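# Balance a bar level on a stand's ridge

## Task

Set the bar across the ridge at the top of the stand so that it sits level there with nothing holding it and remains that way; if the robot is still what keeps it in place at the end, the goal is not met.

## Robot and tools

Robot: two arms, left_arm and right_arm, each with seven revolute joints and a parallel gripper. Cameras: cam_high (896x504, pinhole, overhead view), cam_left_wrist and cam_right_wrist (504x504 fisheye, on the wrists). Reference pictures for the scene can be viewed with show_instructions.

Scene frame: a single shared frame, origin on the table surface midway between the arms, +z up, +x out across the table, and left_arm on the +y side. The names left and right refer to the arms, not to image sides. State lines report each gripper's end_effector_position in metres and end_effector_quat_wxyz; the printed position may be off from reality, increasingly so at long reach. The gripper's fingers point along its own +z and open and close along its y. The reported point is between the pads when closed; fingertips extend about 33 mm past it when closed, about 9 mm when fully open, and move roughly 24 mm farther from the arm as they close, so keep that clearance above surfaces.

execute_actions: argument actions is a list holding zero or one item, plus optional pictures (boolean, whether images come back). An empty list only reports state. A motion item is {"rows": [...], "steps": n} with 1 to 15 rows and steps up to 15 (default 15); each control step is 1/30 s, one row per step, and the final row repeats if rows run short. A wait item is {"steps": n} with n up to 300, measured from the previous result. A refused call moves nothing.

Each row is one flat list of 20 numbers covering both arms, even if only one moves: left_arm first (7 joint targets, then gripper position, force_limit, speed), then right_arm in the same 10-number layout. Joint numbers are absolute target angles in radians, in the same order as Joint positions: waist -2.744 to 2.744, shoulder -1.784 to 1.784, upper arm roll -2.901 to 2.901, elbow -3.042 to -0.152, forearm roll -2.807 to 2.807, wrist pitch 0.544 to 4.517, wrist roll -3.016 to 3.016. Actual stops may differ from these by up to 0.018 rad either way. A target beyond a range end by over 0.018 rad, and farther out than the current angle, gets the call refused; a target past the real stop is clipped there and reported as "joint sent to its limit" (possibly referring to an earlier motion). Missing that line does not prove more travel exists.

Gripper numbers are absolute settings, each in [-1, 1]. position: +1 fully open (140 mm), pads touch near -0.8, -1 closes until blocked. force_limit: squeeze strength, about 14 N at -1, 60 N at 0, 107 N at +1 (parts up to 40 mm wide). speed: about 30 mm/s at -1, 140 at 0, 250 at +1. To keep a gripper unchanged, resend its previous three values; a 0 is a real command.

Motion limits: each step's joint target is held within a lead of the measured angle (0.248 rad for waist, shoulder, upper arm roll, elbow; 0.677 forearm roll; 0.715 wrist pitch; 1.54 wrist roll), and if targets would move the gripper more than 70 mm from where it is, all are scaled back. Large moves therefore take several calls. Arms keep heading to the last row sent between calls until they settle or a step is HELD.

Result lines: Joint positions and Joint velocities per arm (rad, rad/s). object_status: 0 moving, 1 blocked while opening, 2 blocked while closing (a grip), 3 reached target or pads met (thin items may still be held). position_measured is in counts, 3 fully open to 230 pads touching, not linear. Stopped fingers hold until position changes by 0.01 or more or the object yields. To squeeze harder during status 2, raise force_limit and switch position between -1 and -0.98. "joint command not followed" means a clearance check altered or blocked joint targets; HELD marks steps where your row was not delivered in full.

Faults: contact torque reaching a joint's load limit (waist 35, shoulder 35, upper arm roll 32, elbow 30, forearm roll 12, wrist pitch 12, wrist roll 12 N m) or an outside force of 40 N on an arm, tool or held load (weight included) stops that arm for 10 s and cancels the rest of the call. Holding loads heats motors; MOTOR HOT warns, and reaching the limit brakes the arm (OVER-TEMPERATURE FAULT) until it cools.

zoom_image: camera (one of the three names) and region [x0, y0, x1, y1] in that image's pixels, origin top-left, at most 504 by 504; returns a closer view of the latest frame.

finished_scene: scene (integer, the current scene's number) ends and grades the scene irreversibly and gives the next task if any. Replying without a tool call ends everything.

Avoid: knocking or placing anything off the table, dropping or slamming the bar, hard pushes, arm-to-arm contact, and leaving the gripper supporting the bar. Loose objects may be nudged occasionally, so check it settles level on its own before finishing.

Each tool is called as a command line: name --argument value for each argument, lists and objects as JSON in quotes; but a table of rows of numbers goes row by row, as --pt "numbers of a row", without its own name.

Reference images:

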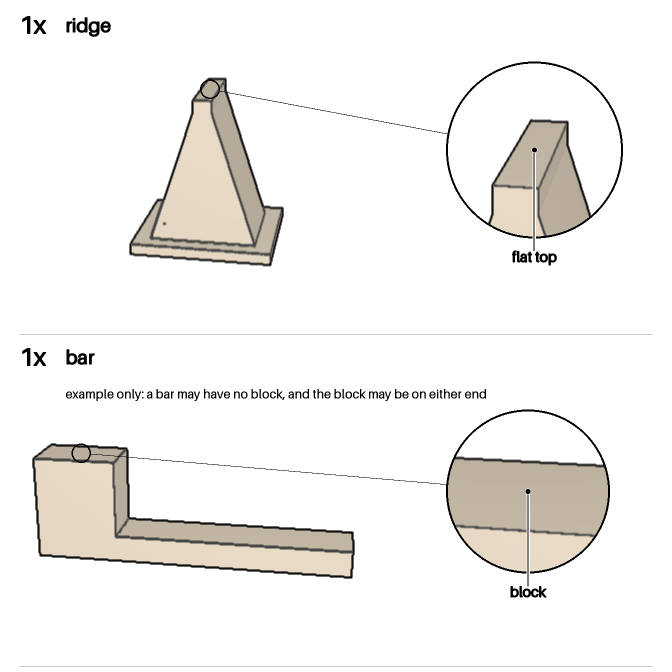

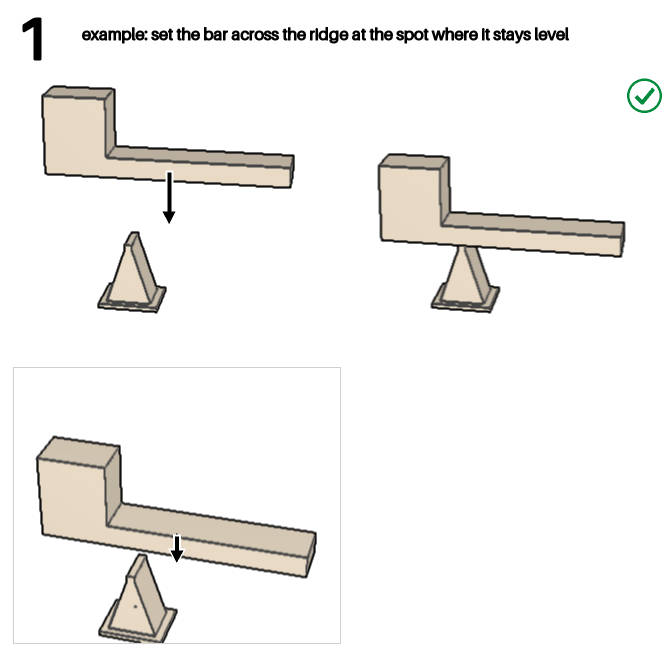

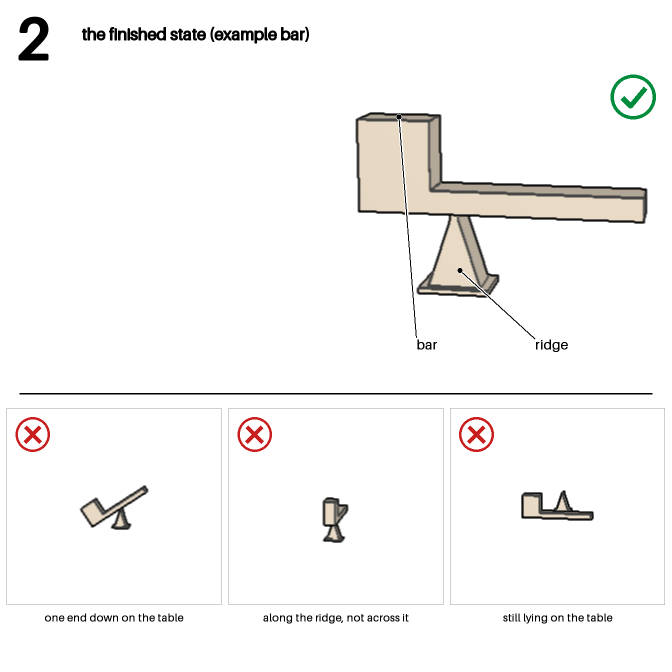

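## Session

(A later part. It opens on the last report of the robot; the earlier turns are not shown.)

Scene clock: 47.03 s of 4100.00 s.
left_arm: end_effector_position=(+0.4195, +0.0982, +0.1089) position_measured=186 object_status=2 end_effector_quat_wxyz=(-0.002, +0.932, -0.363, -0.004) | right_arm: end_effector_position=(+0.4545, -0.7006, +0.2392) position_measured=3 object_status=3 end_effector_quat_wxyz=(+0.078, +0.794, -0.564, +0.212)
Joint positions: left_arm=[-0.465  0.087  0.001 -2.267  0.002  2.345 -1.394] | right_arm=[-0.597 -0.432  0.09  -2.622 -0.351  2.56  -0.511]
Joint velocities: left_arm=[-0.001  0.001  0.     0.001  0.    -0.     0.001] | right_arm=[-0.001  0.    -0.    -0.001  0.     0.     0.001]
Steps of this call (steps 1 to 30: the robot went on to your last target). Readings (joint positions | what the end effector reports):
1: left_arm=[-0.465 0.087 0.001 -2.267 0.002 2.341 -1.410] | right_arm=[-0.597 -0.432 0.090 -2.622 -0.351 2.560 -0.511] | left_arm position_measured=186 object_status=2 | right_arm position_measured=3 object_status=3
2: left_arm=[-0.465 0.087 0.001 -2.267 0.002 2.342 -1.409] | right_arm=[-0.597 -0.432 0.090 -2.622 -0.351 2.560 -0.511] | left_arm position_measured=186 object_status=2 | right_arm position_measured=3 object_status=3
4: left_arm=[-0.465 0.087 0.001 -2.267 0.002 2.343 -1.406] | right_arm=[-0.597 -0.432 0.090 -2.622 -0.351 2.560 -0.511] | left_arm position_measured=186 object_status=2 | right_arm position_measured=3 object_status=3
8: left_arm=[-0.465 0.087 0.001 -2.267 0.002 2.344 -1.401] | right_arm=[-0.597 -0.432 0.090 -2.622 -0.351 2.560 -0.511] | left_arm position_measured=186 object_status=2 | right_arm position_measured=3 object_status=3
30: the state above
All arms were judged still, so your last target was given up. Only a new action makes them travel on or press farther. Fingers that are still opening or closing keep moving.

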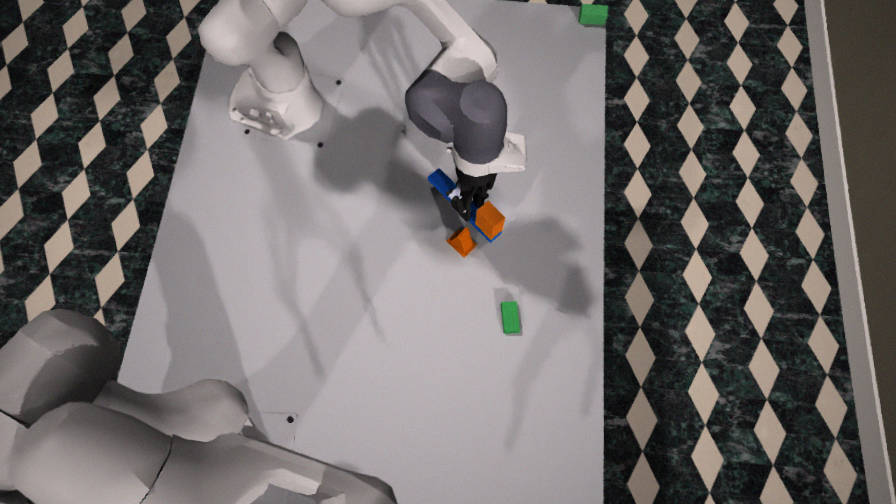

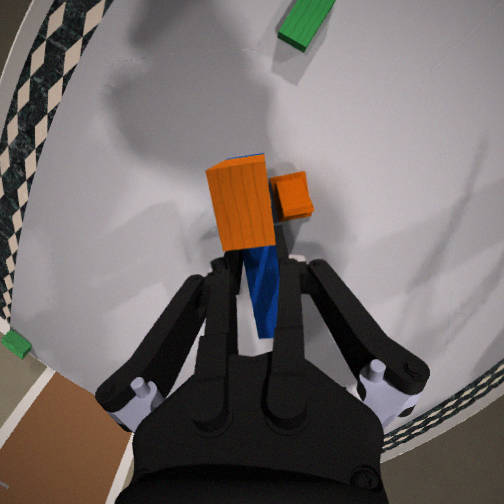

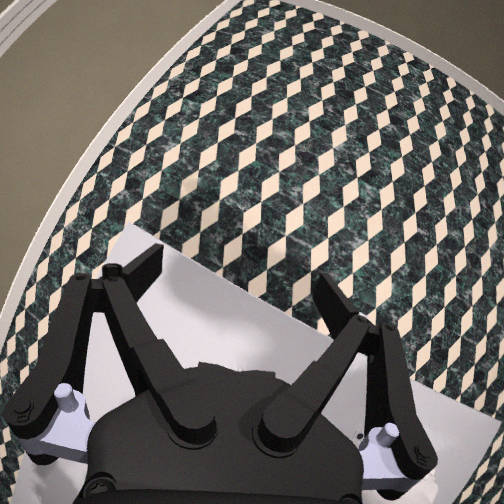

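execute_actions --actions '[{"rows":[[-0.56,0.095,0,-2.25,0,2.35,-1.49,-1,0,0,-0.6,-0.432,0.092,-2.622,-0.35,2.559,-0.511,1,0,0]]}]' --pictures false

execute_actions --actions '[{"rows":[[-0.56,0.127,0,-2.251,0,2.383,-1.49,-1,0,0,-0.6,-0.432,0.092,-2.622,-0.35,2.559,-0.511,1,0,0]]}]' --pictures false

execute_actions --actions '[{"steps":30}]'

zoom_image --camera "cam_high" --region '[380,150,560,300]'

Scene clock: 54.00 s of 4100.00 s.
left_arm: end_effector_position=(+0.3946, +0.0528, +0.1104) position_measured=186 object_status=2 end_effector_quat_wxyz=(-0.001, +0.927, -0.374, -0.001) | right_arm: end_effector_position=(+0.4545, -0.7006, +0.2392) position_measured=3 object_status=3 end_effector_quat_wxyz=(+0.078, +0.794, -0.564, +0.212)
Joint positions: left_arm=[-0.56   0.095 -0.001 -2.253  0.002  2.345 -1.468] | right_arm=[-0.597 -0.432  0.09  -2.622 -0.351  2.56  -0.511]
Joint velocities: left_arm=[-0.001 -0.001  0.003  0.001  0.     0.    -0.062] | right_arm=[ 0.001  0.001  0.    -0.002 -0.    -0.001 -0.   ]
Steps of this call (steps 1 to 90: nothing new was sent; then 3.47 s passed at rest; steps 91 to 105: all 15 steps of this action). Readings (joint positions | what the end effector reports):
91: left_arm=[-0.480 0.088 0.011 -2.265 0.002 2.345 -1.401] | right_arm=[-0.597 -0.432 0.090 -2.622 -0.351 2.560 -0.511] | left_arm position_measured=186 object_status=2 | right_arm position_measured=3 object_status=3
92: left_arm=[-0.501 0.091 0.013 -2.261 0.002 2.345 -1.410] | right_arm=[-0.597 -0.432 0.090 -2.622 -0.351 2.560 -0.511] | left_arm position_measured=186 object_status=2 | right_arm position_measured=3 object_status=3
94: left_arm=[-0.534 0.093 0.004 -2.256 0.002 2.345 -1.425] | right_arm=[-0.597 -0.432 0.090 -2.622 -0.351 2.560 -0.511] | left_arm position_measured=186 object_status=2 | right_arm position_measured=3 object_status=3
98: left_arm=[-0.560 0.095 -0.006 -2.254 0.002 2.345 -1.447] | right_arm=[-0.597 -0.432 0.090 -2.622 -0.351 2.560 -0.511] | left_arm position_measured=186 object_status=2 | right_arm position_measured=3 object_status=3
105: the state above

Scene clock: 54.50 s of 4100.00 s.
left_arm: end_effector_position=(+0.3999, +0.0487, +0.1035) position_measured=186 object_status=2 end_effector_quat_wxyz=(+0.001, +0.930, -0.367, +0.004) | right_arm: end_effector_position=(+0.4545, -0.7006, +0.2392) position_measured=3 object_status=3 end_effector_quat_wxyz=(+0.078, +0.794, -0.564, +0.212)
Joint positions: left_arm=[-0.56   0.117 -0.001 -2.248  0.002  2.373 -1.483] | right_arm=[-0.597 -0.432  0.09  -2.622 -0.351  2.56  -0.511]
Joint velocities: left_arm=[-0.001  0.001 -0.001 -0.    -0.     0.017 -0.013] | right_arm=[ 0.     0.     0.    -0.    -0.002 -0.    -0.   ]
Steps of this call (steps 1 to 15: all 15 steps of this action). Readings (joint positions | what the end effector reports):
1: left_arm=[-0.560 0.098 -0.001 -2.252 0.002 2.350 -1.470] | right_arm=[-0.597 -0.432 0.090 -2.622 -0.351 2.560 -0.511] | left_arm position_measured=186 object_status=2 | right_arm position_measured=3 object_status=3
2: left_arm=[-0.560 0.106 -0.001 -2.251 0.002 2.356 -1.471] | right_arm=[-0.597 -0.432 0.090 -2.622 -0.351 2.560 -0.511] | left_arm position_measured=186 object_status=2 | right_arm position_measured=3 object_status=3
4: left_arm=[-0.560 0.113 -0.001 -2.249 0.002 2.363 -1.474] | right_arm=[-0.597 -0.432 0.090 -2.622 -0.351 2.560 -0.511] | left_arm position_measured=186 object_status=2 | right_arm position_measured=3 object_status=3
8: left_arm=[-0.560 0.116 -0.001 -2.248 0.002 2.372 -1.479] | right_arm=[-0.597 -0.432 0.090 -2.622 -0.351 2.560 -0.511] | left_arm position_measured=186 object_status=2 | right_arm position_measured=3 object_status=3
15: the state above

Scene clock: 55.50 s of 4100.00 s.
left_arm: end_effector_position=(+0.4001, +0.0486, +0.1035) position_measured=186 object_status=2 end_effector_quat_wxyz=(+0.001, +0.931, -0.366, +0.004) | right_arm: end_effector_position=(+0.4545, -0.7006, +0.2392) position_measured=3 object_status=3 end_effector_quat_wxyz=(+0.078, +0.794, -0.564, +0.212)
Joint positions: left_arm=[-0.56   0.117 -0.001 -2.248  0.002  2.374 -1.486] | right_arm=[-0.597 -0.432  0.09  -2.622 -0.351  2.56  -0.511]
Joint velocities: left_arm=[-0.    -0.    -0.001 -0.001  0.     0.001 -0.   ] | right_arm=[ 0.     0.    -0.001 -0.001 -0.    -0.001 -0.   ]
Steps of this call (steps 1 to 15: the robot went on to your last target; steps 16 to 30: nothing new was sent). Readings (joint positions | what the end effector reports):
1: left_arm=[-0.560 0.117 -0.001 -2.248 0.002 2.373 -1.483] | right_arm=[-0.597 -0.432 0.090 -2.622 -0.351 2.560 -0.511] | left_arm position_measured=186 object_status=2 | right_arm position_measured=3 object_status=3
2: left_arm=[-0.560 0.117 -0.001 -2.248 0.002 2.373 -1.483] | right_arm=[-0.597 -0.432 0.090 -2.622 -0.351 2.560 -0.511] | left_arm position_measured=186 object_status=2 | right_arm position_measured=3 object_status=3
4: left_arm=[-0.560 0.117 -0.001 -2.248 0.002 2.373 -1.484] | right_arm=[-0.597 -0.432 0.090 -2.622 -0.351 2.560 -0.511] | left_arm position_measured=186 object_status=2 | right_arm position_measured=3 object_status=3
8: left_arm=[-0.560 0.117 -0.001 -2.248 0.002 2.373 -1.485] | right_arm=[-0.597 -0.432 0.090 -2.622 -0.351 2.560 -0.511] | left_arm position_measured=186 object_status=2 | right_arm position_measured=3 object_status=3
30: the state above
All arms were judged still, so your last target was given up. Only a new action makes them travel on or press farther. Fingers that are still opening or closing keep moving.

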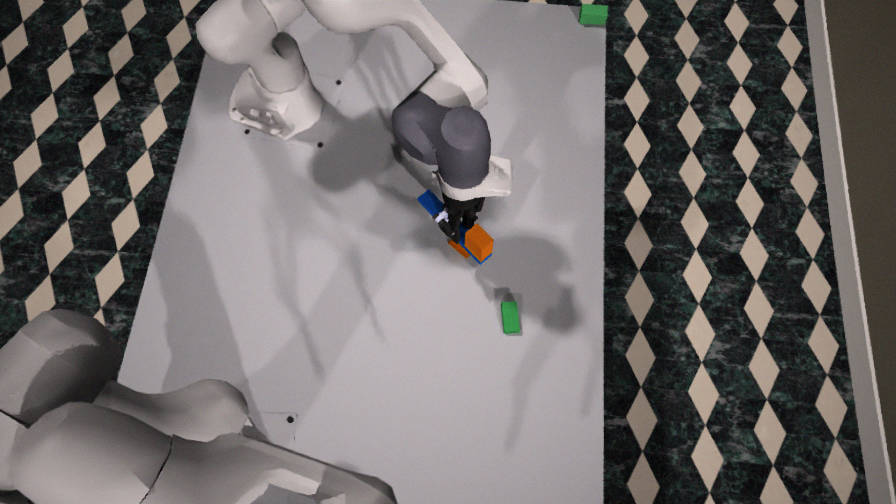

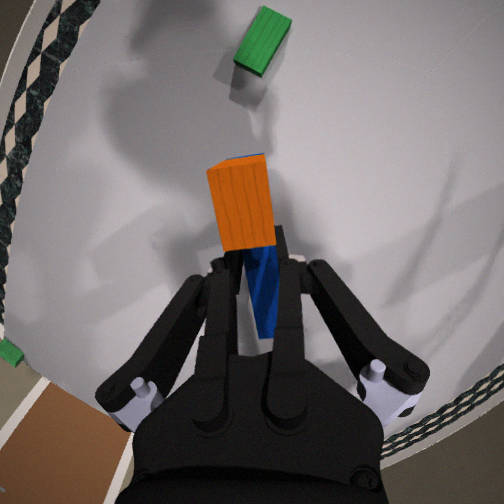

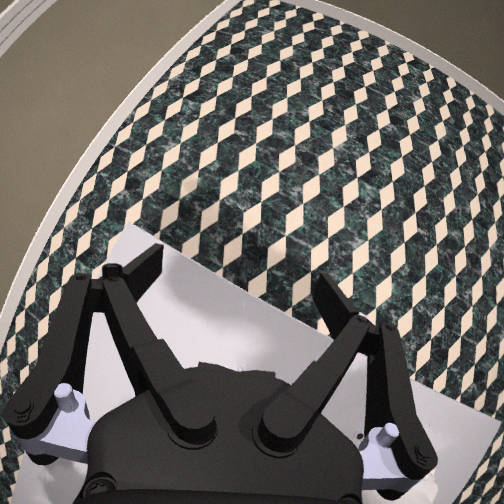

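Region (380, 150, 560, 300) of cam_high's 896x504 image, scaled by 2.800, with more detail than that image has.

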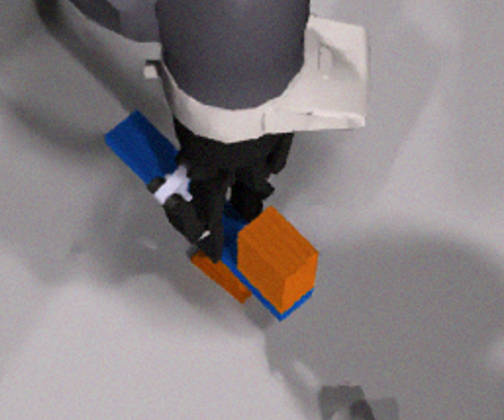

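Contact. Brief release then regrip, to test the tip.

execute_actions --actions '[{"rows":[[-0.56,0.116,0,-2.247,0,2.37,-1.49,-0.38,0,0,-0.6,-0.432,0.092,-2.622,-0.35,2.559,-0.511,1,0,0],[-0.56,0.116,0,-2.247,0,2.37,-1.49,-0.38,0,0,-0.6,-0.432,0.092,-2.622,-0.35,2.559,-0.511,1,0,0],[-0.56,0.116,0,-2.247,0,2.37,-1.49,-0.38,0,0,-0.6,-0.432,0.092,-2.622,-0.35,2.559,-0.511,1,0,0],[-0.56,0.116,0,-2.247,0,2.37,-1.49,-0.38,0,0,-0.6,-0.432,0.092,-2.622,-0.35,2.559,-0.511,1,0,0],[-0.56,0.116,0,-2.247,0,2.37,-1.49,-0.38,0,0,-0.6,-0.432,0.092,-2.622,-0.35,2.559,-0.511,1,0,0],[-0.56,0.116,0,-2.247,0,2.37,-1.49,-0.38,0,0,-0.6,-0.432,0.092,-2.622,-0.35,2.559,-0.511,1,0,0],[-0.56,0.116,0,-2.247,0,2.37,-1.49,-1,0,0,-0.6,-0.432,0.092,-2.622,-0.35,2.559,-0.511,1,0,0]]}]'

Scene clock: 63.87 s of 4100.00 s.
left_arm: end_effector_position=(+0.4003, +0.0485, +0.1040) position_measured=185 object_status=0 end_effector_quat_wxyz=(+0.001, +0.931, -0.366, +0.005) | right_arm: end_effector_position=(+0.4545, -0.7006, +0.2392) position_measured=3 object_status=3 end_effector_quat_wxyz=(+0.078, +0.794, -0.564, +0.212)
Joint positions: left_arm=[-0.56   0.116 -0.001 -2.247  0.002  2.373 -1.486] | right_arm=[-0.597 -0.432  0.09  -2.622 -0.351  2.56  -0.511]
Joint velocities: left_arm=[ 0.001  0.    -0.    -0.    -0.    -0.001 -0.002] | right_arm=[-0.     0.001  0.    -0.     0.001 -0.001 -0.   ]
Steps of this call (steps 1 to 90: nothing new was sent; then 4.87 s passed at rest; steps 91 to 105: all 15 steps of this action). Readings (joint positions | what the end effector reports):
91: left_arm=[-0.560 0.117 -0.001 -2.248 0.002 2.373 -1.486] | right_arm=[-0.597 -0.432 0.090 -2.622 -0.351 2.560 -0.511] | left_arm position_measured=186 object_status=0 | right_arm position_measured=3 object_status=3
92: left_arm=[-0.560 0.117 -0.001 -2.248 0.002 2.373 -1.486] | right_arm=[-0.597 -0.432 0.090 -2.622 -0.351 2.560 -0.511] | left_arm position_measured=186 object_status=0 | right_arm position_measured=3 object_status=3
94: left_arm=[-0.560 0.117 -0.001 -2.248 0.002 2.373 -1.486] | right_arm=[-0.597 -0.432 0.090 -2.622 -0.351 2.560 -0.511] | left_arm position_measured=177 object_status=0 | right_arm position_measured=3 object_status=3
98: left_arm=[-0.560 0.116 -0.001 -2.247 0.002 2.373 -1.486] | right_arm=[-0.597 -0.432 0.090 -2.622 -0.351 2.560 -0.511] | left_arm position_measured=182 object_status=0 | right_arm position_measured=3 object_status=3
105: the state above

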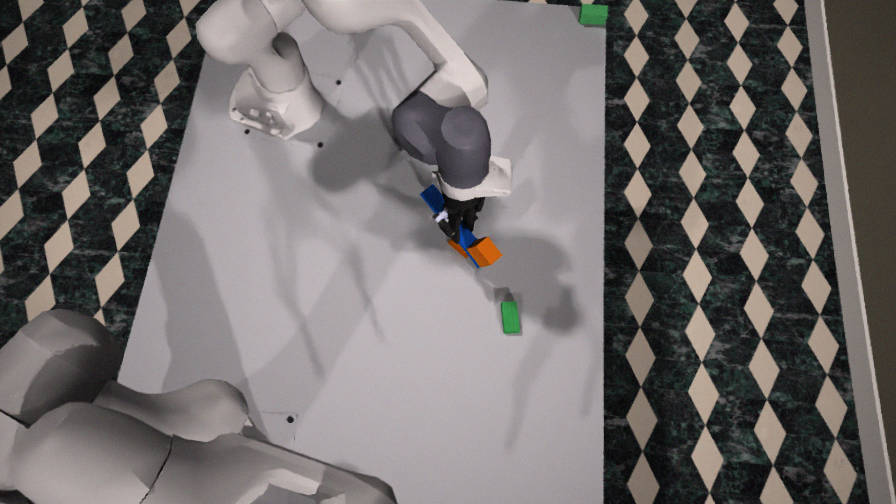

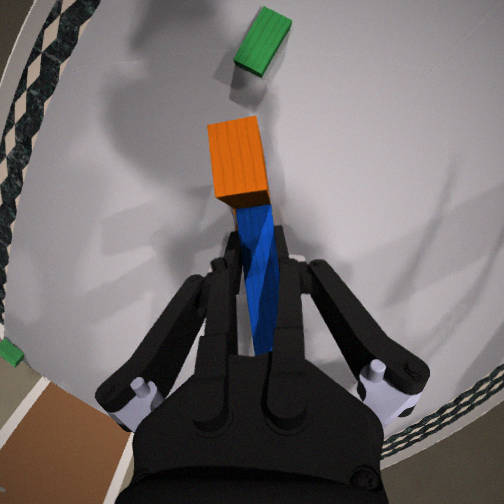

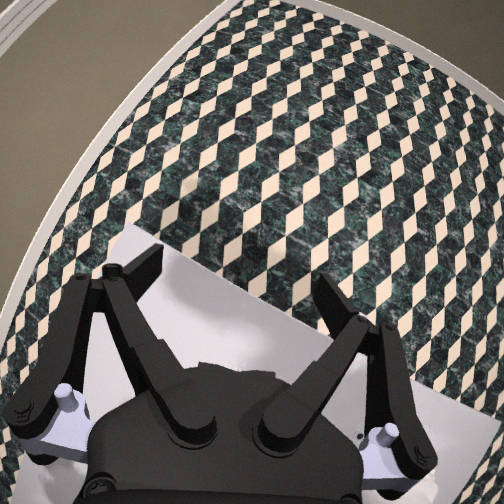

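execute_actions --actions '[{"rows":[[-0.56,0.03,0,-2.25,0,2.29,-1.49,-1,0,0,-0.6,-0.432,0.092,-2.622,-0.35,2.559,-0.511,1,0,0]]}]' --pictures false

execute_actions --actions '[{"rows":[[-0.56,-0.01,0,-2.304,0,2.3,-1.49,-0.98,-0.7,0,-0.6,-0.432,0.092,-2.622,-0.35,2.559,-0.511,1,0,0]]}]' --pictures false

execute_actions --actions '[{"rows":[[-0.56,0.018,0,-2.319,0,2.342,-1.49,-0.98,-0.7,0,-0.6,-0.432,0.092,-2.622,-0.35,2.559,-0.511,1,0,0]]}]' --pictures false

execute_actions --actions '[{"rows":[[-0.56,0.045,0,-2.333,0,2.383,-1.49,-0.98,-0.7,0,-0.6,-0.432,0.092,-2.622,-0.35,2.559,-0.511,1,0,0]]}]' --pictures false

execute_actions --actions '[{"steps":20}]'

zoom_image --camera "cam_high" --region '[380,150,560,300]'

Scene clock: 73.27 s of 4100.00 s.
left_arm: end_effector_position=(+0.3950, +0.0527, +0.1424) position_measured=185 object_status=2 end_effector_quat_wxyz=(+0.002, +0.931, -0.365, +0.009) | right_arm: end_effector_position=(+0.4545, -0.7006, +0.2392) position_measured=3 object_status=3 end_effector_quat_wxyz=(+0.078, +0.794, -0.564, +0.212)
Joint positions: left_arm=[-0.56   0.03  -0.001 -2.249  0.002  2.297 -1.486] | right_arm=[-0.597 -0.432  0.09  -2.622 -0.351  2.56  -0.511]
Joint velocities: left_arm=[ 0.001 -0.     0.001 -0.001 -0.    -0.027  0.001] | right_arm=[ 0.001 -0.    -0.    -0.001 -0.     0.001  0.   ]
Steps of this call (steps 1 to 15: the robot went on to your last target; steps 16 to 90: nothing new was sent; then 5.90 s passed at rest; steps 91 to 105: all 15 steps of this action). Readings (joint positions | what the end effector reports):
91: left_arm=[-0.560 0.107 -0.001 -2.251 0.002 2.361 -1.486] | right_arm=[-0.597 -0.432 0.090 -2.622 -0.351 2.560 -0.511] | left_arm position_measured=185 object_status=2 | right_arm position_measured=3 object_status=3
92: left_arm=[-0.560 0.088 -0.001 -2.255 0.002 2.347 -1.486] | right_arm=[-0.597 -0.432 0.090 -2.622 -0.351 2.560 -0.511] | left_arm position_measured=185 object_status=2 | right_arm position_measured=3 object_status=3
94: left_arm=[-0.560 0.054 -0.001 -2.253 0.002 2.329 -1.486] | right_arm=[-0.597 -0.432 0.090 -2.622 -0.351 2.560 -0.511] | left_arm position_measured=185 object_status=2 | right_arm position_measured=3 object_status=3
98: left_arm=[-0.560 0.030 -0.001 -2.249 0.002 2.311 -1.486] | right_arm=[-0.597 -0.432 0.090 -2.622 -0.351 2.560 -0.511] | left_arm position_measured=185 object_status=2 | right_arm position_measured=3 object_status=3
105: the state above

Scene clock: 73.77 s of 4100.00 s.
left_arm: end_effector_position=(+0.3795, +0.0648, +0.1385) position_measured=185 object_status=2 end_effector_quat_wxyz=(-0.000, +0.931, -0.365, +0.002) | right_arm: end_effector_position=(+0.4545, -0.7006, +0.2392) position_measured=3 object_status=3 end_effector_quat_wxyz=(+0.078, +0.794, -0.564, +0.212)
Joint positions: left_arm=[-0.56  -0.007 -0.001 -2.303  0.002  2.299 -1.486] | right_arm=[-0.597 -0.432  0.09  -2.622 -0.351  2.56  -0.511]
Joint velocities: left_arm=[ 0.     0.001 -0.    -0.002 -0.     0.    -0.001] | right_arm=[-0.     0.    -0.001  0.001 -0.    -0.     0.001]
Steps of this call (steps 1 to 15: all 15 steps of this action). Readings (joint positions | what the end effector reports):
1: left_arm=[-0.560 0.023 -0.001 -2.259 0.002 2.299 -1.486] | right_arm=[-0.597 -0.432 0.090 -2.622 -0.351 2.560 -0.511] | left_arm position_measured=185 object_status=0 | right_arm position_measured=3 object_status=3
2: left_arm=[-0.560 0.012 -0.001 -2.275 0.002 2.299 -1.486] | right_arm=[-0.597 -0.432 0.090 -2.622 -0.351 2.560 -0.511] | left_arm position_measured=185 object_status=0 | right_arm position_measured=3 object_status=3
4: left_arm=[-0.560 0.001 -0.001 -2.292 0.002 2.299 -1.486] | right_arm=[-0.597 -0.432 0.090 -2.622 -0.351 2.560 -0.511] | left_arm position_measured=185 object_status=0 | right_arm position_measured=3 object_status=3
8: left_arm=[-0.560 -0.006 -0.001 -2.301 0.002 2.299 -1.486] | right_arm=[-0.597 -0.432 0.090 -2.622 -0.351 2.560 -0.511] | left_arm position_measured=185 object_status=2 | right_arm position_measured=3 object_status=3
15: the state above

Scene clock: 74.27 s of 4100.00 s.
left_arm: end_effector_position=(+0.3775, +0.0663, +0.1211) position_measured=185 object_status=2 end_effector_quat_wxyz=(-0.001, +0.931, -0.366, -0.002) | right_arm: end_effector_position=(+0.4545, -0.7006, +0.2392) position_measured=3 object_status=3 end_effector_quat_wxyz=(+0.078, +0.794, -0.564, +0.212)
Joint positions: left_arm=[-0.56   0.02  -0.001 -2.319  0.002  2.334 -1.486] | right_arm=[-0.597 -0.432  0.09  -2.622 -0.351  2.56  -0.511]
Joint velocities: left_arm=[ 0.002  0.001  0.    -0.001  0.     0.012 -0.001] | right_arm=[-0.001 -0.    -0.001 -0.     0.    -0.001 -0.001]
Steps of this call (steps 1 to 15: all 15 steps of this action). Readings (joint positions | what the end effector reports):
1: left_arm=[-0.560 -0.005 -0.001 -2.304 0.002 2.305 -1.486] | right_arm=[-0.597 -0.432 0.090 -2.622 -0.351 2.560 -0.511] | left_arm position_measured=185 object_status=2 | right_arm position_measured=3 object_status=3
2: left_arm=[-0.560 0.000 -0.001 -2.307 0.002 2.311 -1.486] | right_arm=[-0.597 -0.432 0.090 -2.622 -0.351 2.560 -0.511] | left_arm position_measured=185 object_status=2 | right_arm position_measured=3 object_status=3
4: left_arm=[-0.560 0.011 -0.001 -2.314 0.002 2.320 -1.486] | right_arm=[-0.597 -0.432 0.090 -2.622 -0.351 2.560 -0.511] | left_arm position_measured=185 object_status=2 | right_arm position_measured=3 object_status=3
8: left_arm=[-0.560 0.020 -0.001 -2.319 0.002 2.328 -1.486] | right_arm=[-0.597 -0.432 0.090 -2.622 -0.351 2.560 -0.511] | left_arm position_measured=185 object_status=2 | right_arm position_measured=3 object_status=3
15: the state above

Scene clock: 74.77 s of 4100.00 s.
left_arm: end_effector_position=(+0.3818, +0.0630, +0.1110) position_measured=185 object_status=2 end_effector_quat_wxyz=(+0.001, +0.931, -0.365, +0.006) | right_arm: end_effector_position=(+0.4545, -0.7006, +0.2392) position_measured=3 object_status=3 end_effector_quat_wxyz=(+0.078, +0.794, -0.564, +0.212)
Joint positions: left_arm=[-0.56   0.04  -0.001 -2.328  0.002  2.38  -1.486] | right_arm=[-0.597 -0.432  0.09  -2.622 -0.351  2.56  -0.511]
Joint velocities: left_arm=[ 0.     0.005  0.    -0.002  0.     0.012  0.001] | right_arm=[ 0.001  0.     0.001  0.001 -0.001 -0.001 -0.001]
Steps of this call (steps 1 to 15: all 15 steps of this action). Readings (joint positions | what the end effector reports):
1: left_arm=[-0.560 0.022 -0.001 -2.320 0.002 2.341 -1.486] | right_arm=[-0.597 -0.432 0.090 -2.622 -0.351 2.560 -0.511] | left_arm position_measured=185 object_status=2 | right_arm position_measured=3 object_status=3
2: left_arm=[-0.560 0.027 -0.001 -2.322 0.002 2.349 -1.486] | right_arm=[-0.597 -0.432 0.090 -2.622 -0.351 2.560 -0.511] | left_arm position_measured=185 object_status=2 | right_arm position_measured=3 object_status=3
4: left_arm=[-0.560 0.035 -0.001 -2.325 0.002 2.361 -1.486] | right_arm=[-0.597 -0.432 0.090 -2.622 -0.351 2.560 -0.511] | left_arm position_measured=185 object_status=2 | right_arm position_measured=3 object_status=3
8: left_arm=[-0.560 0.038 -0.001 -2.327 0.002 2.373 -1.486] | right_arm=[-0.597 -0.432 0.090 -2.622 -0.351 2.560 -0.511] | left_arm position_measured=185 object_status=2 | right_arm position_measured=3 object_status=3
15: the state above

Scene clock: 75.43 s of 4100.00 s.
left_arm: end_effector_position=(+0.3821, +0.0628, +0.1109) position_measured=185 object_status=2 end_effector_quat_wxyz=(+0.001, +0.931, -0.365, +0.007) | right_arm: end_effector_position=(+0.4545, -0.7006, +0.2392) position_measured=3 object_status=3 end_effector_quat_wxyz=(+0.078, +0.794, -0.564, +0.212)
Joint positions: left_arm=[-0.56   0.04  -0.001 -2.328  0.002  2.382 -1.486] | right_arm=[-0.597 -0.432  0.09  -2.622 -0.351  2.56  -0.511]
Joint velocities: left_arm=[ 0.     0.    -0.002 -0.001  0.     0.     0.001] | right_arm=[ 0.    -0.001 -0.    -0.    -0.    -0.    -0.001]
Steps of this call (steps 1 to 15: the robot went on to your last target; steps 16 to 20: nothing new was sent). Readings (joint positions | what the end effector reports):
1: left_arm=[-0.560 0.040 -0.001 -2.328 0.002 2.380 -1.486] | right_arm=[-0.597 -0.432 0.090 -2.622 -0.351 2.560 -0.511] | left_arm position_measured=185 object_status=2 | right_arm position_measured=3 object_status=3
2: left_arm=[-0.560 0.040 -0.001 -2.328 0.002 2.381 -1.486] | right_arm=[-0.597 -0.432 0.090 -2.622 -0.351 2.560 -0.511] | left_arm position_measured=185 object_status=2 | right_arm position_measured=3 object_status=3
4: left_arm=[-0.560 0.040 -0.001 -2.328 0.002 2.381 -1.486] | right_arm=[-0.597 -0.432 0.090 -2.622 -0.351 2.560 -0.511] | left_arm position_measured=185 object_status=2 | right_arm position_measured=3 object_status=3
8: left_arm=[-0.560 0.040 -0.001 -2.328 0.002 2.382 -1.486] | right_arm=[-0.597 -0.432 0.090 -2.622 -0.351 2.560 -0.511] | left_arm position_measured=185 object_status=2 | right_arm position_measured=3 object_status=3
20: the state above
All arms were judged still, so your last target was given up. Only a new action makes them travel on or press farther. Fingers that are still opening or closing keep moving.

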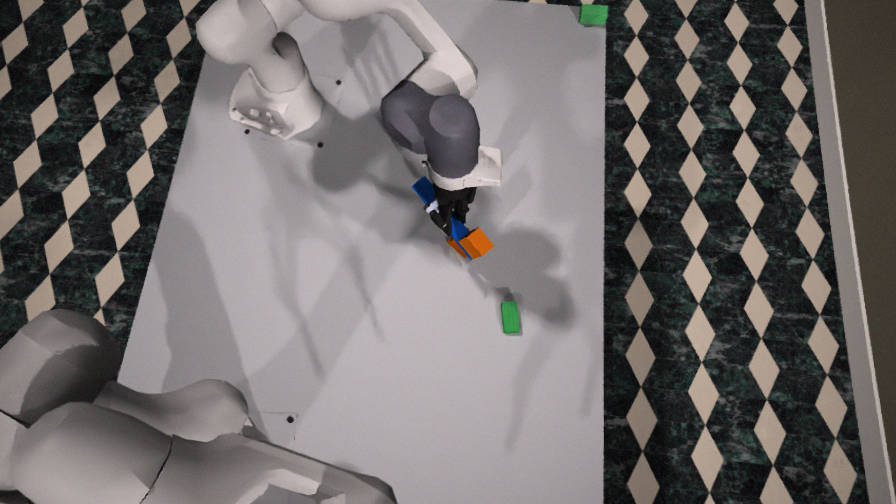

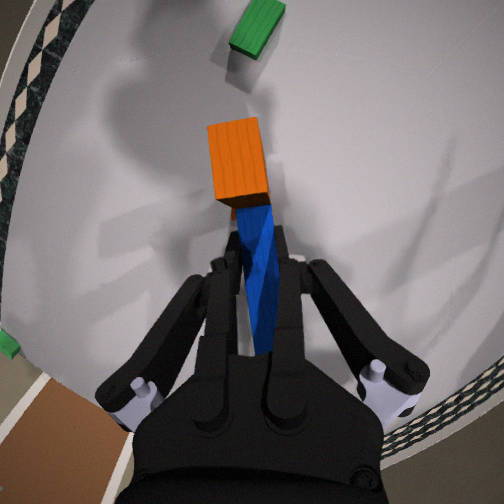

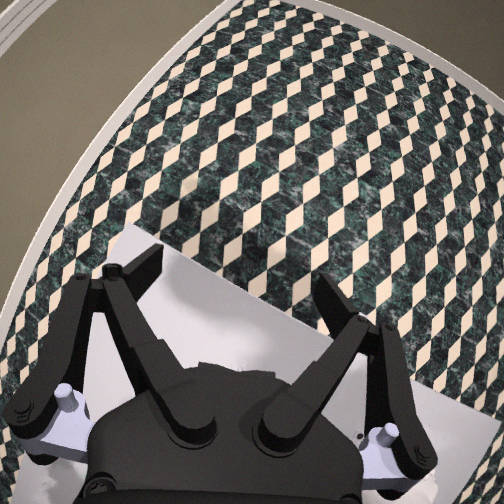

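Region (380, 150, 560, 300) of cam_high's 896x504 image, scaled by 2.800, with more detail than that image has.

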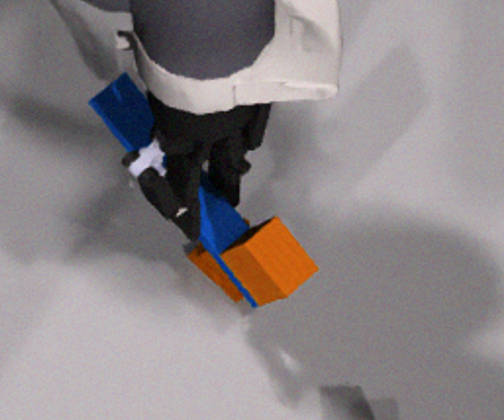

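execute_actions --actions '[{"rows":[[-0.56,-0.03,0,-2.3,0,2.28,-1.49,-0.98,-0.7,0,-0.6,-0.432,0.092,-2.622,-0.35,2.559,-0.511,1,0,0]]}]' --pictures false

execute_actions --actions '[{"rows":[[-0.8,-0.03,0,-2.3,0,2.28,-1.49,-0.98,-0.7,0,-0.6,-0.432,0.092,-2.622,-0.35,2.559,-0.511,1,0,0]]}]' --pictures false

execute_actions --actions '[{"rows":[[-0.8,0.1,0,-2.348,0,2.453,-1.49,-0.98,-0.7,0,-0.6,-0.432,0.092,-2.622,-0.35,2.559,-0.511,1,0,0]]}]' --pictures false

execute_actions --actions '[{"rows":[[-0.8,0.145,0,-2.357,0,2.506,-1.49,-0.98,-0.7,0,-0.6,-0.432,0.092,-2.622,-0.35,2.559,-0.511,1,0,0]]}]' --pictures false

execute_actions --actions '[{"rows":[[-0.8,0.178,0,-2.364,0,2.547,-1.49,-0.3,0,-0.5,-0.6,-0.432,0.092,-2.622,-0.35,2.559,-0.511,1,0,0]]}]' --pictures false

execute_actions --actions '[{"steps":20}]' --pictures false

execute_actions --actions '[{"rows":[[-0.8,0.178,0,-2.364,0,2.547,-1.49,-1,0,0,-0.6,-0.432,0.092,-2.622,-0.35,2.559,-0.511,1,0,0]]}]'

Scene clock: 82.97 s of 4100.00 s.
left_arm: end_effector_position=(+0.3813, +0.0635, +0.1503) position_measured=185 object_status=2 end_effector_quat_wxyz=(+0.002, +0.931, -0.365, +0.009) | right_arm: end_effector_position=(+0.4545, -0.7006, +0.2392) position_measured=3 object_status=3 end_effector_quat_wxyz=(+0.078, +0.794, -0.564, +0.212)
Joint positions: left_arm=[-0.56  -0.03  -0.001 -2.3    0.002  2.288 -1.486] | right_arm=[-0.597 -0.432  0.09  -2.622 -0.351  2.56  -0.511]
Joint velocities: left_arm=[ 0.001 -0.001  0.     0.001  0.001 -0.035 -0.002] | right_arm=[ 0.001 -0.002 -0.    -0.001  0.     0.    -0.001]
Steps of this call (steps 1 to 90: nothing new was sent; then 4.03 s passed at rest; steps 91 to 105: all 15 steps of this action). Readings (joint positions | what the end effector reports):
91: left_arm=[-0.560 0.034 -0.001 -2.327 0.002 2.367 -1.486] | right_arm=[-0.597 -0.432 0.090 -2.622 -0.351 2.560 -0.511] | left_arm position_measured=185 object_status=2 | right_arm position_measured=3 object_status=3
92: left_arm=[-0.560 0.019 -0.001 -2.323 0.002 2.350 -1.486] | right_arm=[-0.597 -0.432 0.090 -2.622 -0.351 2.560 -0.511] | left_arm position_measured=185 object_status=2 | right_arm position_measured=3 object_status=3
94: left_arm=[-0.560 -0.010 -0.001 -2.311 0.002 2.328 -1.486] | right_arm=[-0.597 -0.432 0.090 -2.622 -0.351 2.560 -0.511] | left_arm position_measured=185 object_status=2 | right_arm position_measured=3 object_status=3
98: left_arm=[-0.560 -0.031 -0.001 -2.300 0.002 2.306 -1.486] | right_arm=[-0.597 -0.432 0.090 -2.622 -0.351 2.560 -0.511] | left_arm position_measured=185 object_status=2 | right_arm position_measured=3 object_status=3
105: the state above

Scene clock: 83.47 s of 4100.00 s.
left_arm: end_effector_position=(+0.2929, -0.0230, +0.1495) position_measured=185 object_status=2 end_effector_quat_wxyz=(+0.002, +0.880, -0.475, +0.006) | right_arm: end_effector_position=(+0.4545, -0.7006, +0.2392) position_measured=3 object_status=3 end_effector_quat_wxyz=(+0.078, +0.794, -0.564, +0.212)
Joint positions: left_arm=[-0.8   -0.029 -0.002 -2.3    0.002  2.284 -1.486] | right_arm=[-0.597 -0.432  0.09  -2.622 -0.351  2.56  -0.511]
Joint velocities: left_arm=[-0.    -0.     0.026 -0.001 -0.    -0.003 -0.001] | right_arm=[-0.001 -0.001  0.002 -0.001 -0.001 -0.001 -0.   ]
Steps of this call (steps 1 to 15: all 15 steps of this action). Readings (joint positions | what the end effector reports):
1: left_arm=[-0.583 -0.030 0.013 -2.300 0.002 2.288 -1.486] | right_arm=[-0.597 -0.432 0.090 -2.622 -0.351 2.560 -0.511] | left_arm position_measured=185 object_status=2 | right_arm position_measured=3 object_status=3
2: left_arm=[-0.616 -0.030 0.019 -2.300 0.002 2.288 -1.486] | right_arm=[-0.597 -0.432 0.090 -2.622 -0.351 2.560 -0.511] | left_arm position_measured=185 object_status=2 | right_arm position_measured=3 object_status=3
4: left_arm=[-0.688 -0.030 0.015 -2.300 0.002 2.287 -1.486] | right_arm=[-0.597 -0.432 0.090 -2.622 -0.351 2.560 -0.511] | left_arm position_measured=185 object_status=2 | right_arm position_measured=3 object_status=3
8: left_arm=[-0.787 -0.029 -0.009 -2.300 0.002 2.285 -1.486] | right_arm=[-0.597 -0.432 0.090 -2.622 -0.351 2.560 -0.511] | left_arm position_measured=185 object_status=2 | right_arm position_measured=3 object_status=3
15: the state above

Scene clock: 83.97 s of 4100.00 s.
left_arm: end_effector_position=(+0.2892, -0.0173, +0.0749) position_measured=185 object_status=2 end_effector_quat_wxyz=(-0.003, +0.880, -0.474, -0.007) | right_arm: end_effector_position=(+0.4545, -0.7006, +0.2392) position_measured=3 object_status=3 end_effector_quat_wxyz=(+0.078, +0.794, -0.564, +0.212)
Joint positions: left_arm=[-0.8    0.103 -0.001 -2.351  0.002  2.438 -1.486] | right_arm=[-0.597 -0.432  0.09  -2.622 -0.351  2.56  -0.511]
Joint velocities: left_arm=[ 0.    -0.006  0.     0.001 -0.     0.059  0.001] | right_arm=[ 0.     0.001 -0.001 -0.001  0.001 -0.001 -0.001]
Steps of this call (steps 1 to 15: all 15 steps of this action). Readings (joint positions | what the end effector reports):
1: left_arm=[-0.800 -0.018 -0.002 -2.302 0.002 2.309 -1.486] | right_arm=[-0.597 -0.432 0.090 -2.622 -0.351 2.560 -0.511] | left_arm position_measured=185 object_status=2 | right_arm position_measured=3 object_status=3
2: left_arm=[-0.800 0.011 -0.001 -2.309 0.002 2.338 -1.486] | right_arm=[-0.597 -0.432 0.090 -2.622 -0.351 2.560 -0.511] | left_arm position_measured=185 object_status=2 | right_arm position_measured=3 object_status=3
4: left_arm=[-0.800 0.066 -0.001 -2.331 0.002 2.374 -1.486] | right_arm=[-0.597 -0.432 0.090 -2.622 -0.351 2.560 -0.511] | left_arm position_measured=185 object_status=2 | right_arm position_measured=3 object_status=3
8: left_arm=[-0.800 0.107 -0.001 -2.352 0.002 2.410 -1.486] | right_arm=[-0.597 -0.432 0.090 -2.622 -0.351 2.560 -0.511] | left_arm position_measured=185 object_status=2 | right_arm position_measured=3 object_status=3
15: the state above

Scene clock: 84.47 s of 4100.00 s.
left_arm: end_effector_position=(+0.2936, -0.0229, +0.0589) position_measured=185 object_status=2 end_effector_quat_wxyz=(+0.000, +0.880, -0.474, +0.002) | right_arm: end_effector_position=(+0.4545, -0.7006, +0.2392) position_measured=3 object_status=3 end_effector_quat_wxyz=(+0.078, +0.794, -0.564, +0.212)
Joint positions: left_arm=[-0.8    0.142 -0.001 -2.354  0.002  2.499 -1.487] | right_arm=[-0.597 -0.432  0.09  -2.622 -0.351  2.56  -0.511]
Joint velocities: left_arm=[-0.001  0.003  0.     0.     0.001  0.018 -0.   ] | right_arm=[ 0.    -0.001 -0.    -0.     0.001  0.    -0.   ]
Steps of this call (steps 1 to 15: all 15 steps of this action). Readings (joint positions | what the end effector reports):
1: left_arm=[-0.800 0.107 -0.001 -2.350 0.002 2.448 -1.486] | right_arm=[-0.597 -0.432 0.090 -2.622 -0.351 2.560 -0.511] | left_arm position_measured=185 object_status=2 | right_arm position_measured=3 object_status=3
2: left_arm=[-0.800 0.117 -0.001 -2.351 0.002 2.459 -1.486] | right_arm=[-0.597 -0.432 0.090 -2.622 -0.351 2.560 -0.511] | left_arm position_measured=185 object_status=2 | right_arm position_measured=3 object_status=3
4: left_arm=[-0.800 0.134 -0.001 -2.354 0.002 2.473 -1.487] | right_arm=[-0.597 -0.432 0.090 -2.622 -0.351 2.560 -0.511] | left_arm position_measured=185 object_status=2 | right_arm position_measured=3 object_status=3
8: left_arm=[-0.800 0.139 -0.001 -2.354 0.002 2.489 -1.487] | right_arm=[-0.597 -0.432 0.090 -2.622 -0.351 2.560 -0.511] | left_arm position_measured=185 object_status=2 | right_arm position_measured=3 object_status=3
15: the state above

Scene clock: 84.97 s of 4100.00 s.
left_arm: end_effector_position=(+0.2921, -0.0211, +0.0406) position_measured=167 object_status=3 end_effector_quat_wxyz=(-0.000, +0.880, -0.474, -0.000) | right_arm: end_effector_position=(+0.4545, -0.7006, +0.2392) position_measured=3 object_status=3 end_effector_quat_wxyz=(+0.078, +0.794, -0.564, +0.212)
Joint positions: left_arm=[-0.8    0.178 -0.001 -2.363  0.002  2.54  -1.487] | right_arm=[-0.597 -0.432  0.09  -2.622 -0.351  2.56  -0.511]
Joint velocities: left_arm=[ 0.001  0.     0.001 -0.     0.001  0.015 -0.002] | right_arm=[ 0.     0.001 -0.001 -0.     0.001 -0.    -0.   ]
Steps of this call (steps 1 to 15: all 15 steps of this action). Readings (joint positions | what the end effector reports):
1: left_arm=[-0.800 0.145 -0.001 -2.354 0.002 2.506 -1.487] | right_arm=[-0.597 -0.432 0.090 -2.622 -0.351 2.560 -0.511] | left_arm position_measured=185 object_status=0 | right_arm position_measured=3 object_status=3
2: left_arm=[-0.800 0.152 -0.001 -2.355 0.002 2.514 -1.487] | right_arm=[-0.597 -0.432 0.090 -2.622 -0.351 2.560 -0.511] | left_arm position_measured=185 object_status=0 | right_arm position_measured=3 object_status=3
4: left_arm=[-0.800 0.167 -0.001 -2.359 0.002 2.523 -1.487] | right_arm=[-0.597 -0.432 0.090 -2.622 -0.351 2.560 -0.511] | left_arm position_measured=173 object_status=0 | right_arm position_measured=3 object_status=3
8: left_arm=[-0.800 0.178 -0.001 -2.363 0.002 2.533 -1.487] | right_arm=[-0.597 -0.432 0.090 -2.622 -0.351 2.560 -0.511] | left_arm position_measured=167 object_status=0 | right_arm position_measured=3 object_status=3
15: the state above

Scene clock: 85.63 s of 4100.00 s.
left_arm: end_effector_position=(+0.2926, -0.0217, +0.0408) position_measured=167 object_status=3 end_effector_quat_wxyz=(+0.000, +0.880, -0.474, +0.001) | right_arm: end_effector_position=(+0.4545, -0.7006, +0.2392) position_measured=3 object_status=3 end_effector_quat_wxyz=(+0.078, +0.794, -0.564, +0.212)
Joint positions: left_arm=[-0.8    0.178 -0.001 -2.363  0.002  2.543 -1.487] | right_arm=[-0.597 -0.432  0.09  -2.622 -0.351  2.56  -0.511]
Joint velocities: left_arm=[ 0.001  0.001 -0.001  0.    -0.001 -0.    -0.001] | right_arm=[ 0.     0.001  0.001 -0.001  0.002  0.     0.001]
Steps of this call (steps 1 to 15: the robot went on to your last target; steps 16 to 20: nothing new was sent). Readings (joint positions | what the end effector reports):
1: left_arm=[-0.800 0.178 -0.001 -2.363 0.002 2.541 -1.487] | right_arm=[-0.597 -0.432 0.090 -2.622 -0.351 2.560 -0.511] | left_arm position_measured=167 object_status=3 | right_arm position_measured=3 object_status=3
2: left_arm=[-0.800 0.178 -0.001 -2.363 0.002 2.541 -1.487] | right_arm=[-0.597 -0.432 0.090 -2.622 -0.351 2.560 -0.511] | left_arm position_measured=167 object_status=3 | right_arm position_measured=3 object_status=3
4: left_arm=[-0.800 0.178 -0.001 -2.363 0.002 2.542 -1.487] | right_arm=[-0.597 -0.432 0.090 -2.622 -0.351 2.560 -0.511] | left_arm position_measured=167 object_status=3 | right_arm position_measured=3 object_status=3
8: left_arm=[-0.800 0.178 -0.001 -2.363 0.002 2.542 -1.487] | right_arm=[-0.597 -0.432 0.090 -2.622 -0.351 2.560 -0.511] | left_arm position_measured=167 object_status=3 | right_arm position_measured=3 object_status=3
20: the state above
All arms were judged still, so your last target was given up. Only a new action makes them travel on or press farther. Fingers that are still opening or closing keep moving.

Scene clock: 86.13 s of 4100.00 s.
left_arm: end_effector_position=(+0.2928, -0.0218, +0.0411) position_measured=186 object_status=2 end_effector_quat_wxyz=(+0.000, +0.880, -0.474, +0.001) | right_arm: end_effector_position=(+0.4545, -0.7006, +0.2392) position_measured=3 object_status=3 end_effector_quat_wxyz=(+0.078, +0.794, -0.564, +0.212)
Joint positions: left_arm=[-0.8    0.178 -0.001 -2.363  0.002  2.543 -1.487] | right_arm=[-0.597 -0.432  0.09  -2.622 -0.351  2.56  -0.511]
Joint velocities: left_arm=[-0.001 -0.001 -0.     0.    -0.    -0.001 -0.003] | right_arm=[ 0.002  0.     0.     0.001 -0.001 -0.001 -0.001]
Steps of this call (steps 1 to 15: all 15 steps of this action). Readings (joint positions | what the end effector reports):
1: left_arm=[-0.800 0.178 -0.001 -2.363 0.002 2.543 -1.487] | right_arm=[-0.597 -0.432 0.090 -2.622 -0.351 2.560 -0.511] | left_arm position_measured=167 object_status=0 | right_arm position_measured=3 object_status=3
2: left_arm=[-0.800 0.178 -0.001 -2.363 0.002 2.543 -1.487] | right_arm=[-0.597 -0.432 0.090 -2.622 -0.351 2.560 -0.511] | left_arm position_measured=173 object_status=0 | right_arm position_measured=3 object_status=3
4: left_arm=[-0.800 0.177 -0.001 -2.363 0.002 2.543 -1.487] | right_arm=[-0.597 -0.432 0.090 -2.622 -0.351 2.560 -0.511] | left_arm position_measured=186 object_status=0 | right_arm position_measured=3 object_status=3
8: left_arm=[-0.800 0.178 -0.001 -2.363 0.002 2.543 -1.487] | right_arm=[-0.597 -0.432 0.090 -2.622 -0.351 2.560 -0.511] | left_arm position_measured=186 object_status=0 | right_arm position_measured=3 object_status=3
15: the state above

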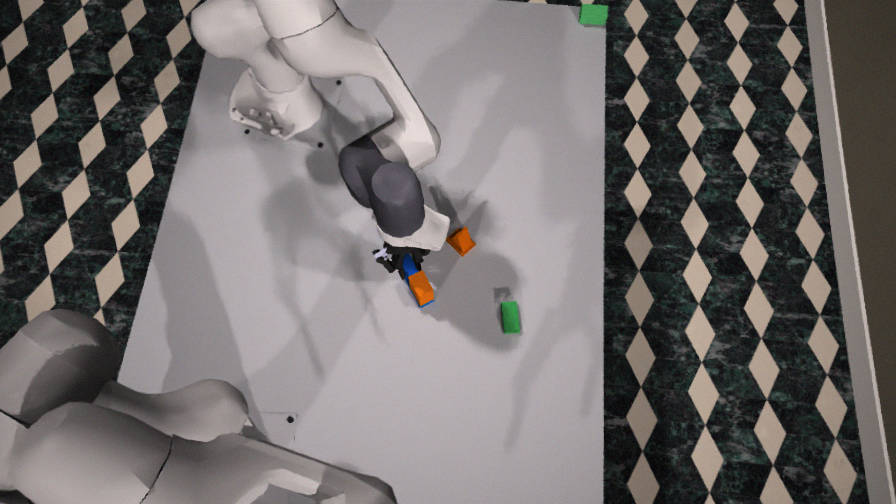

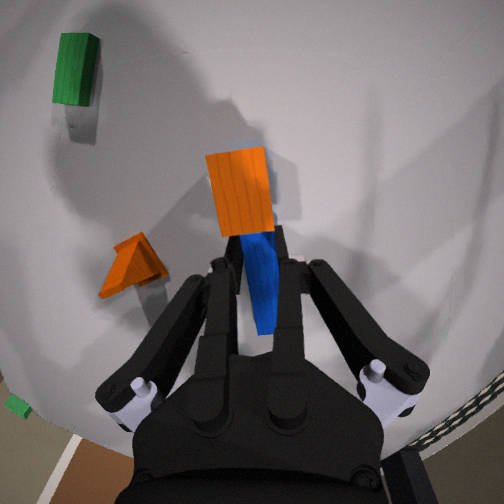

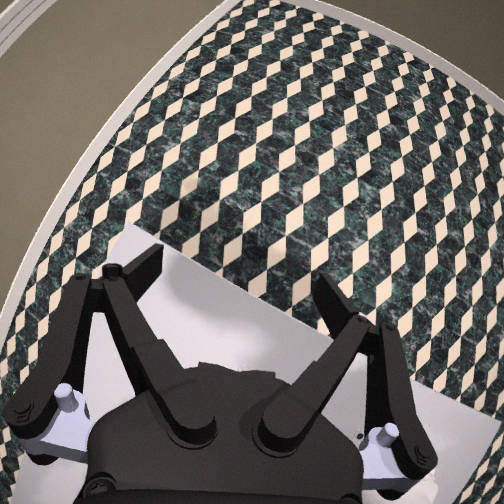

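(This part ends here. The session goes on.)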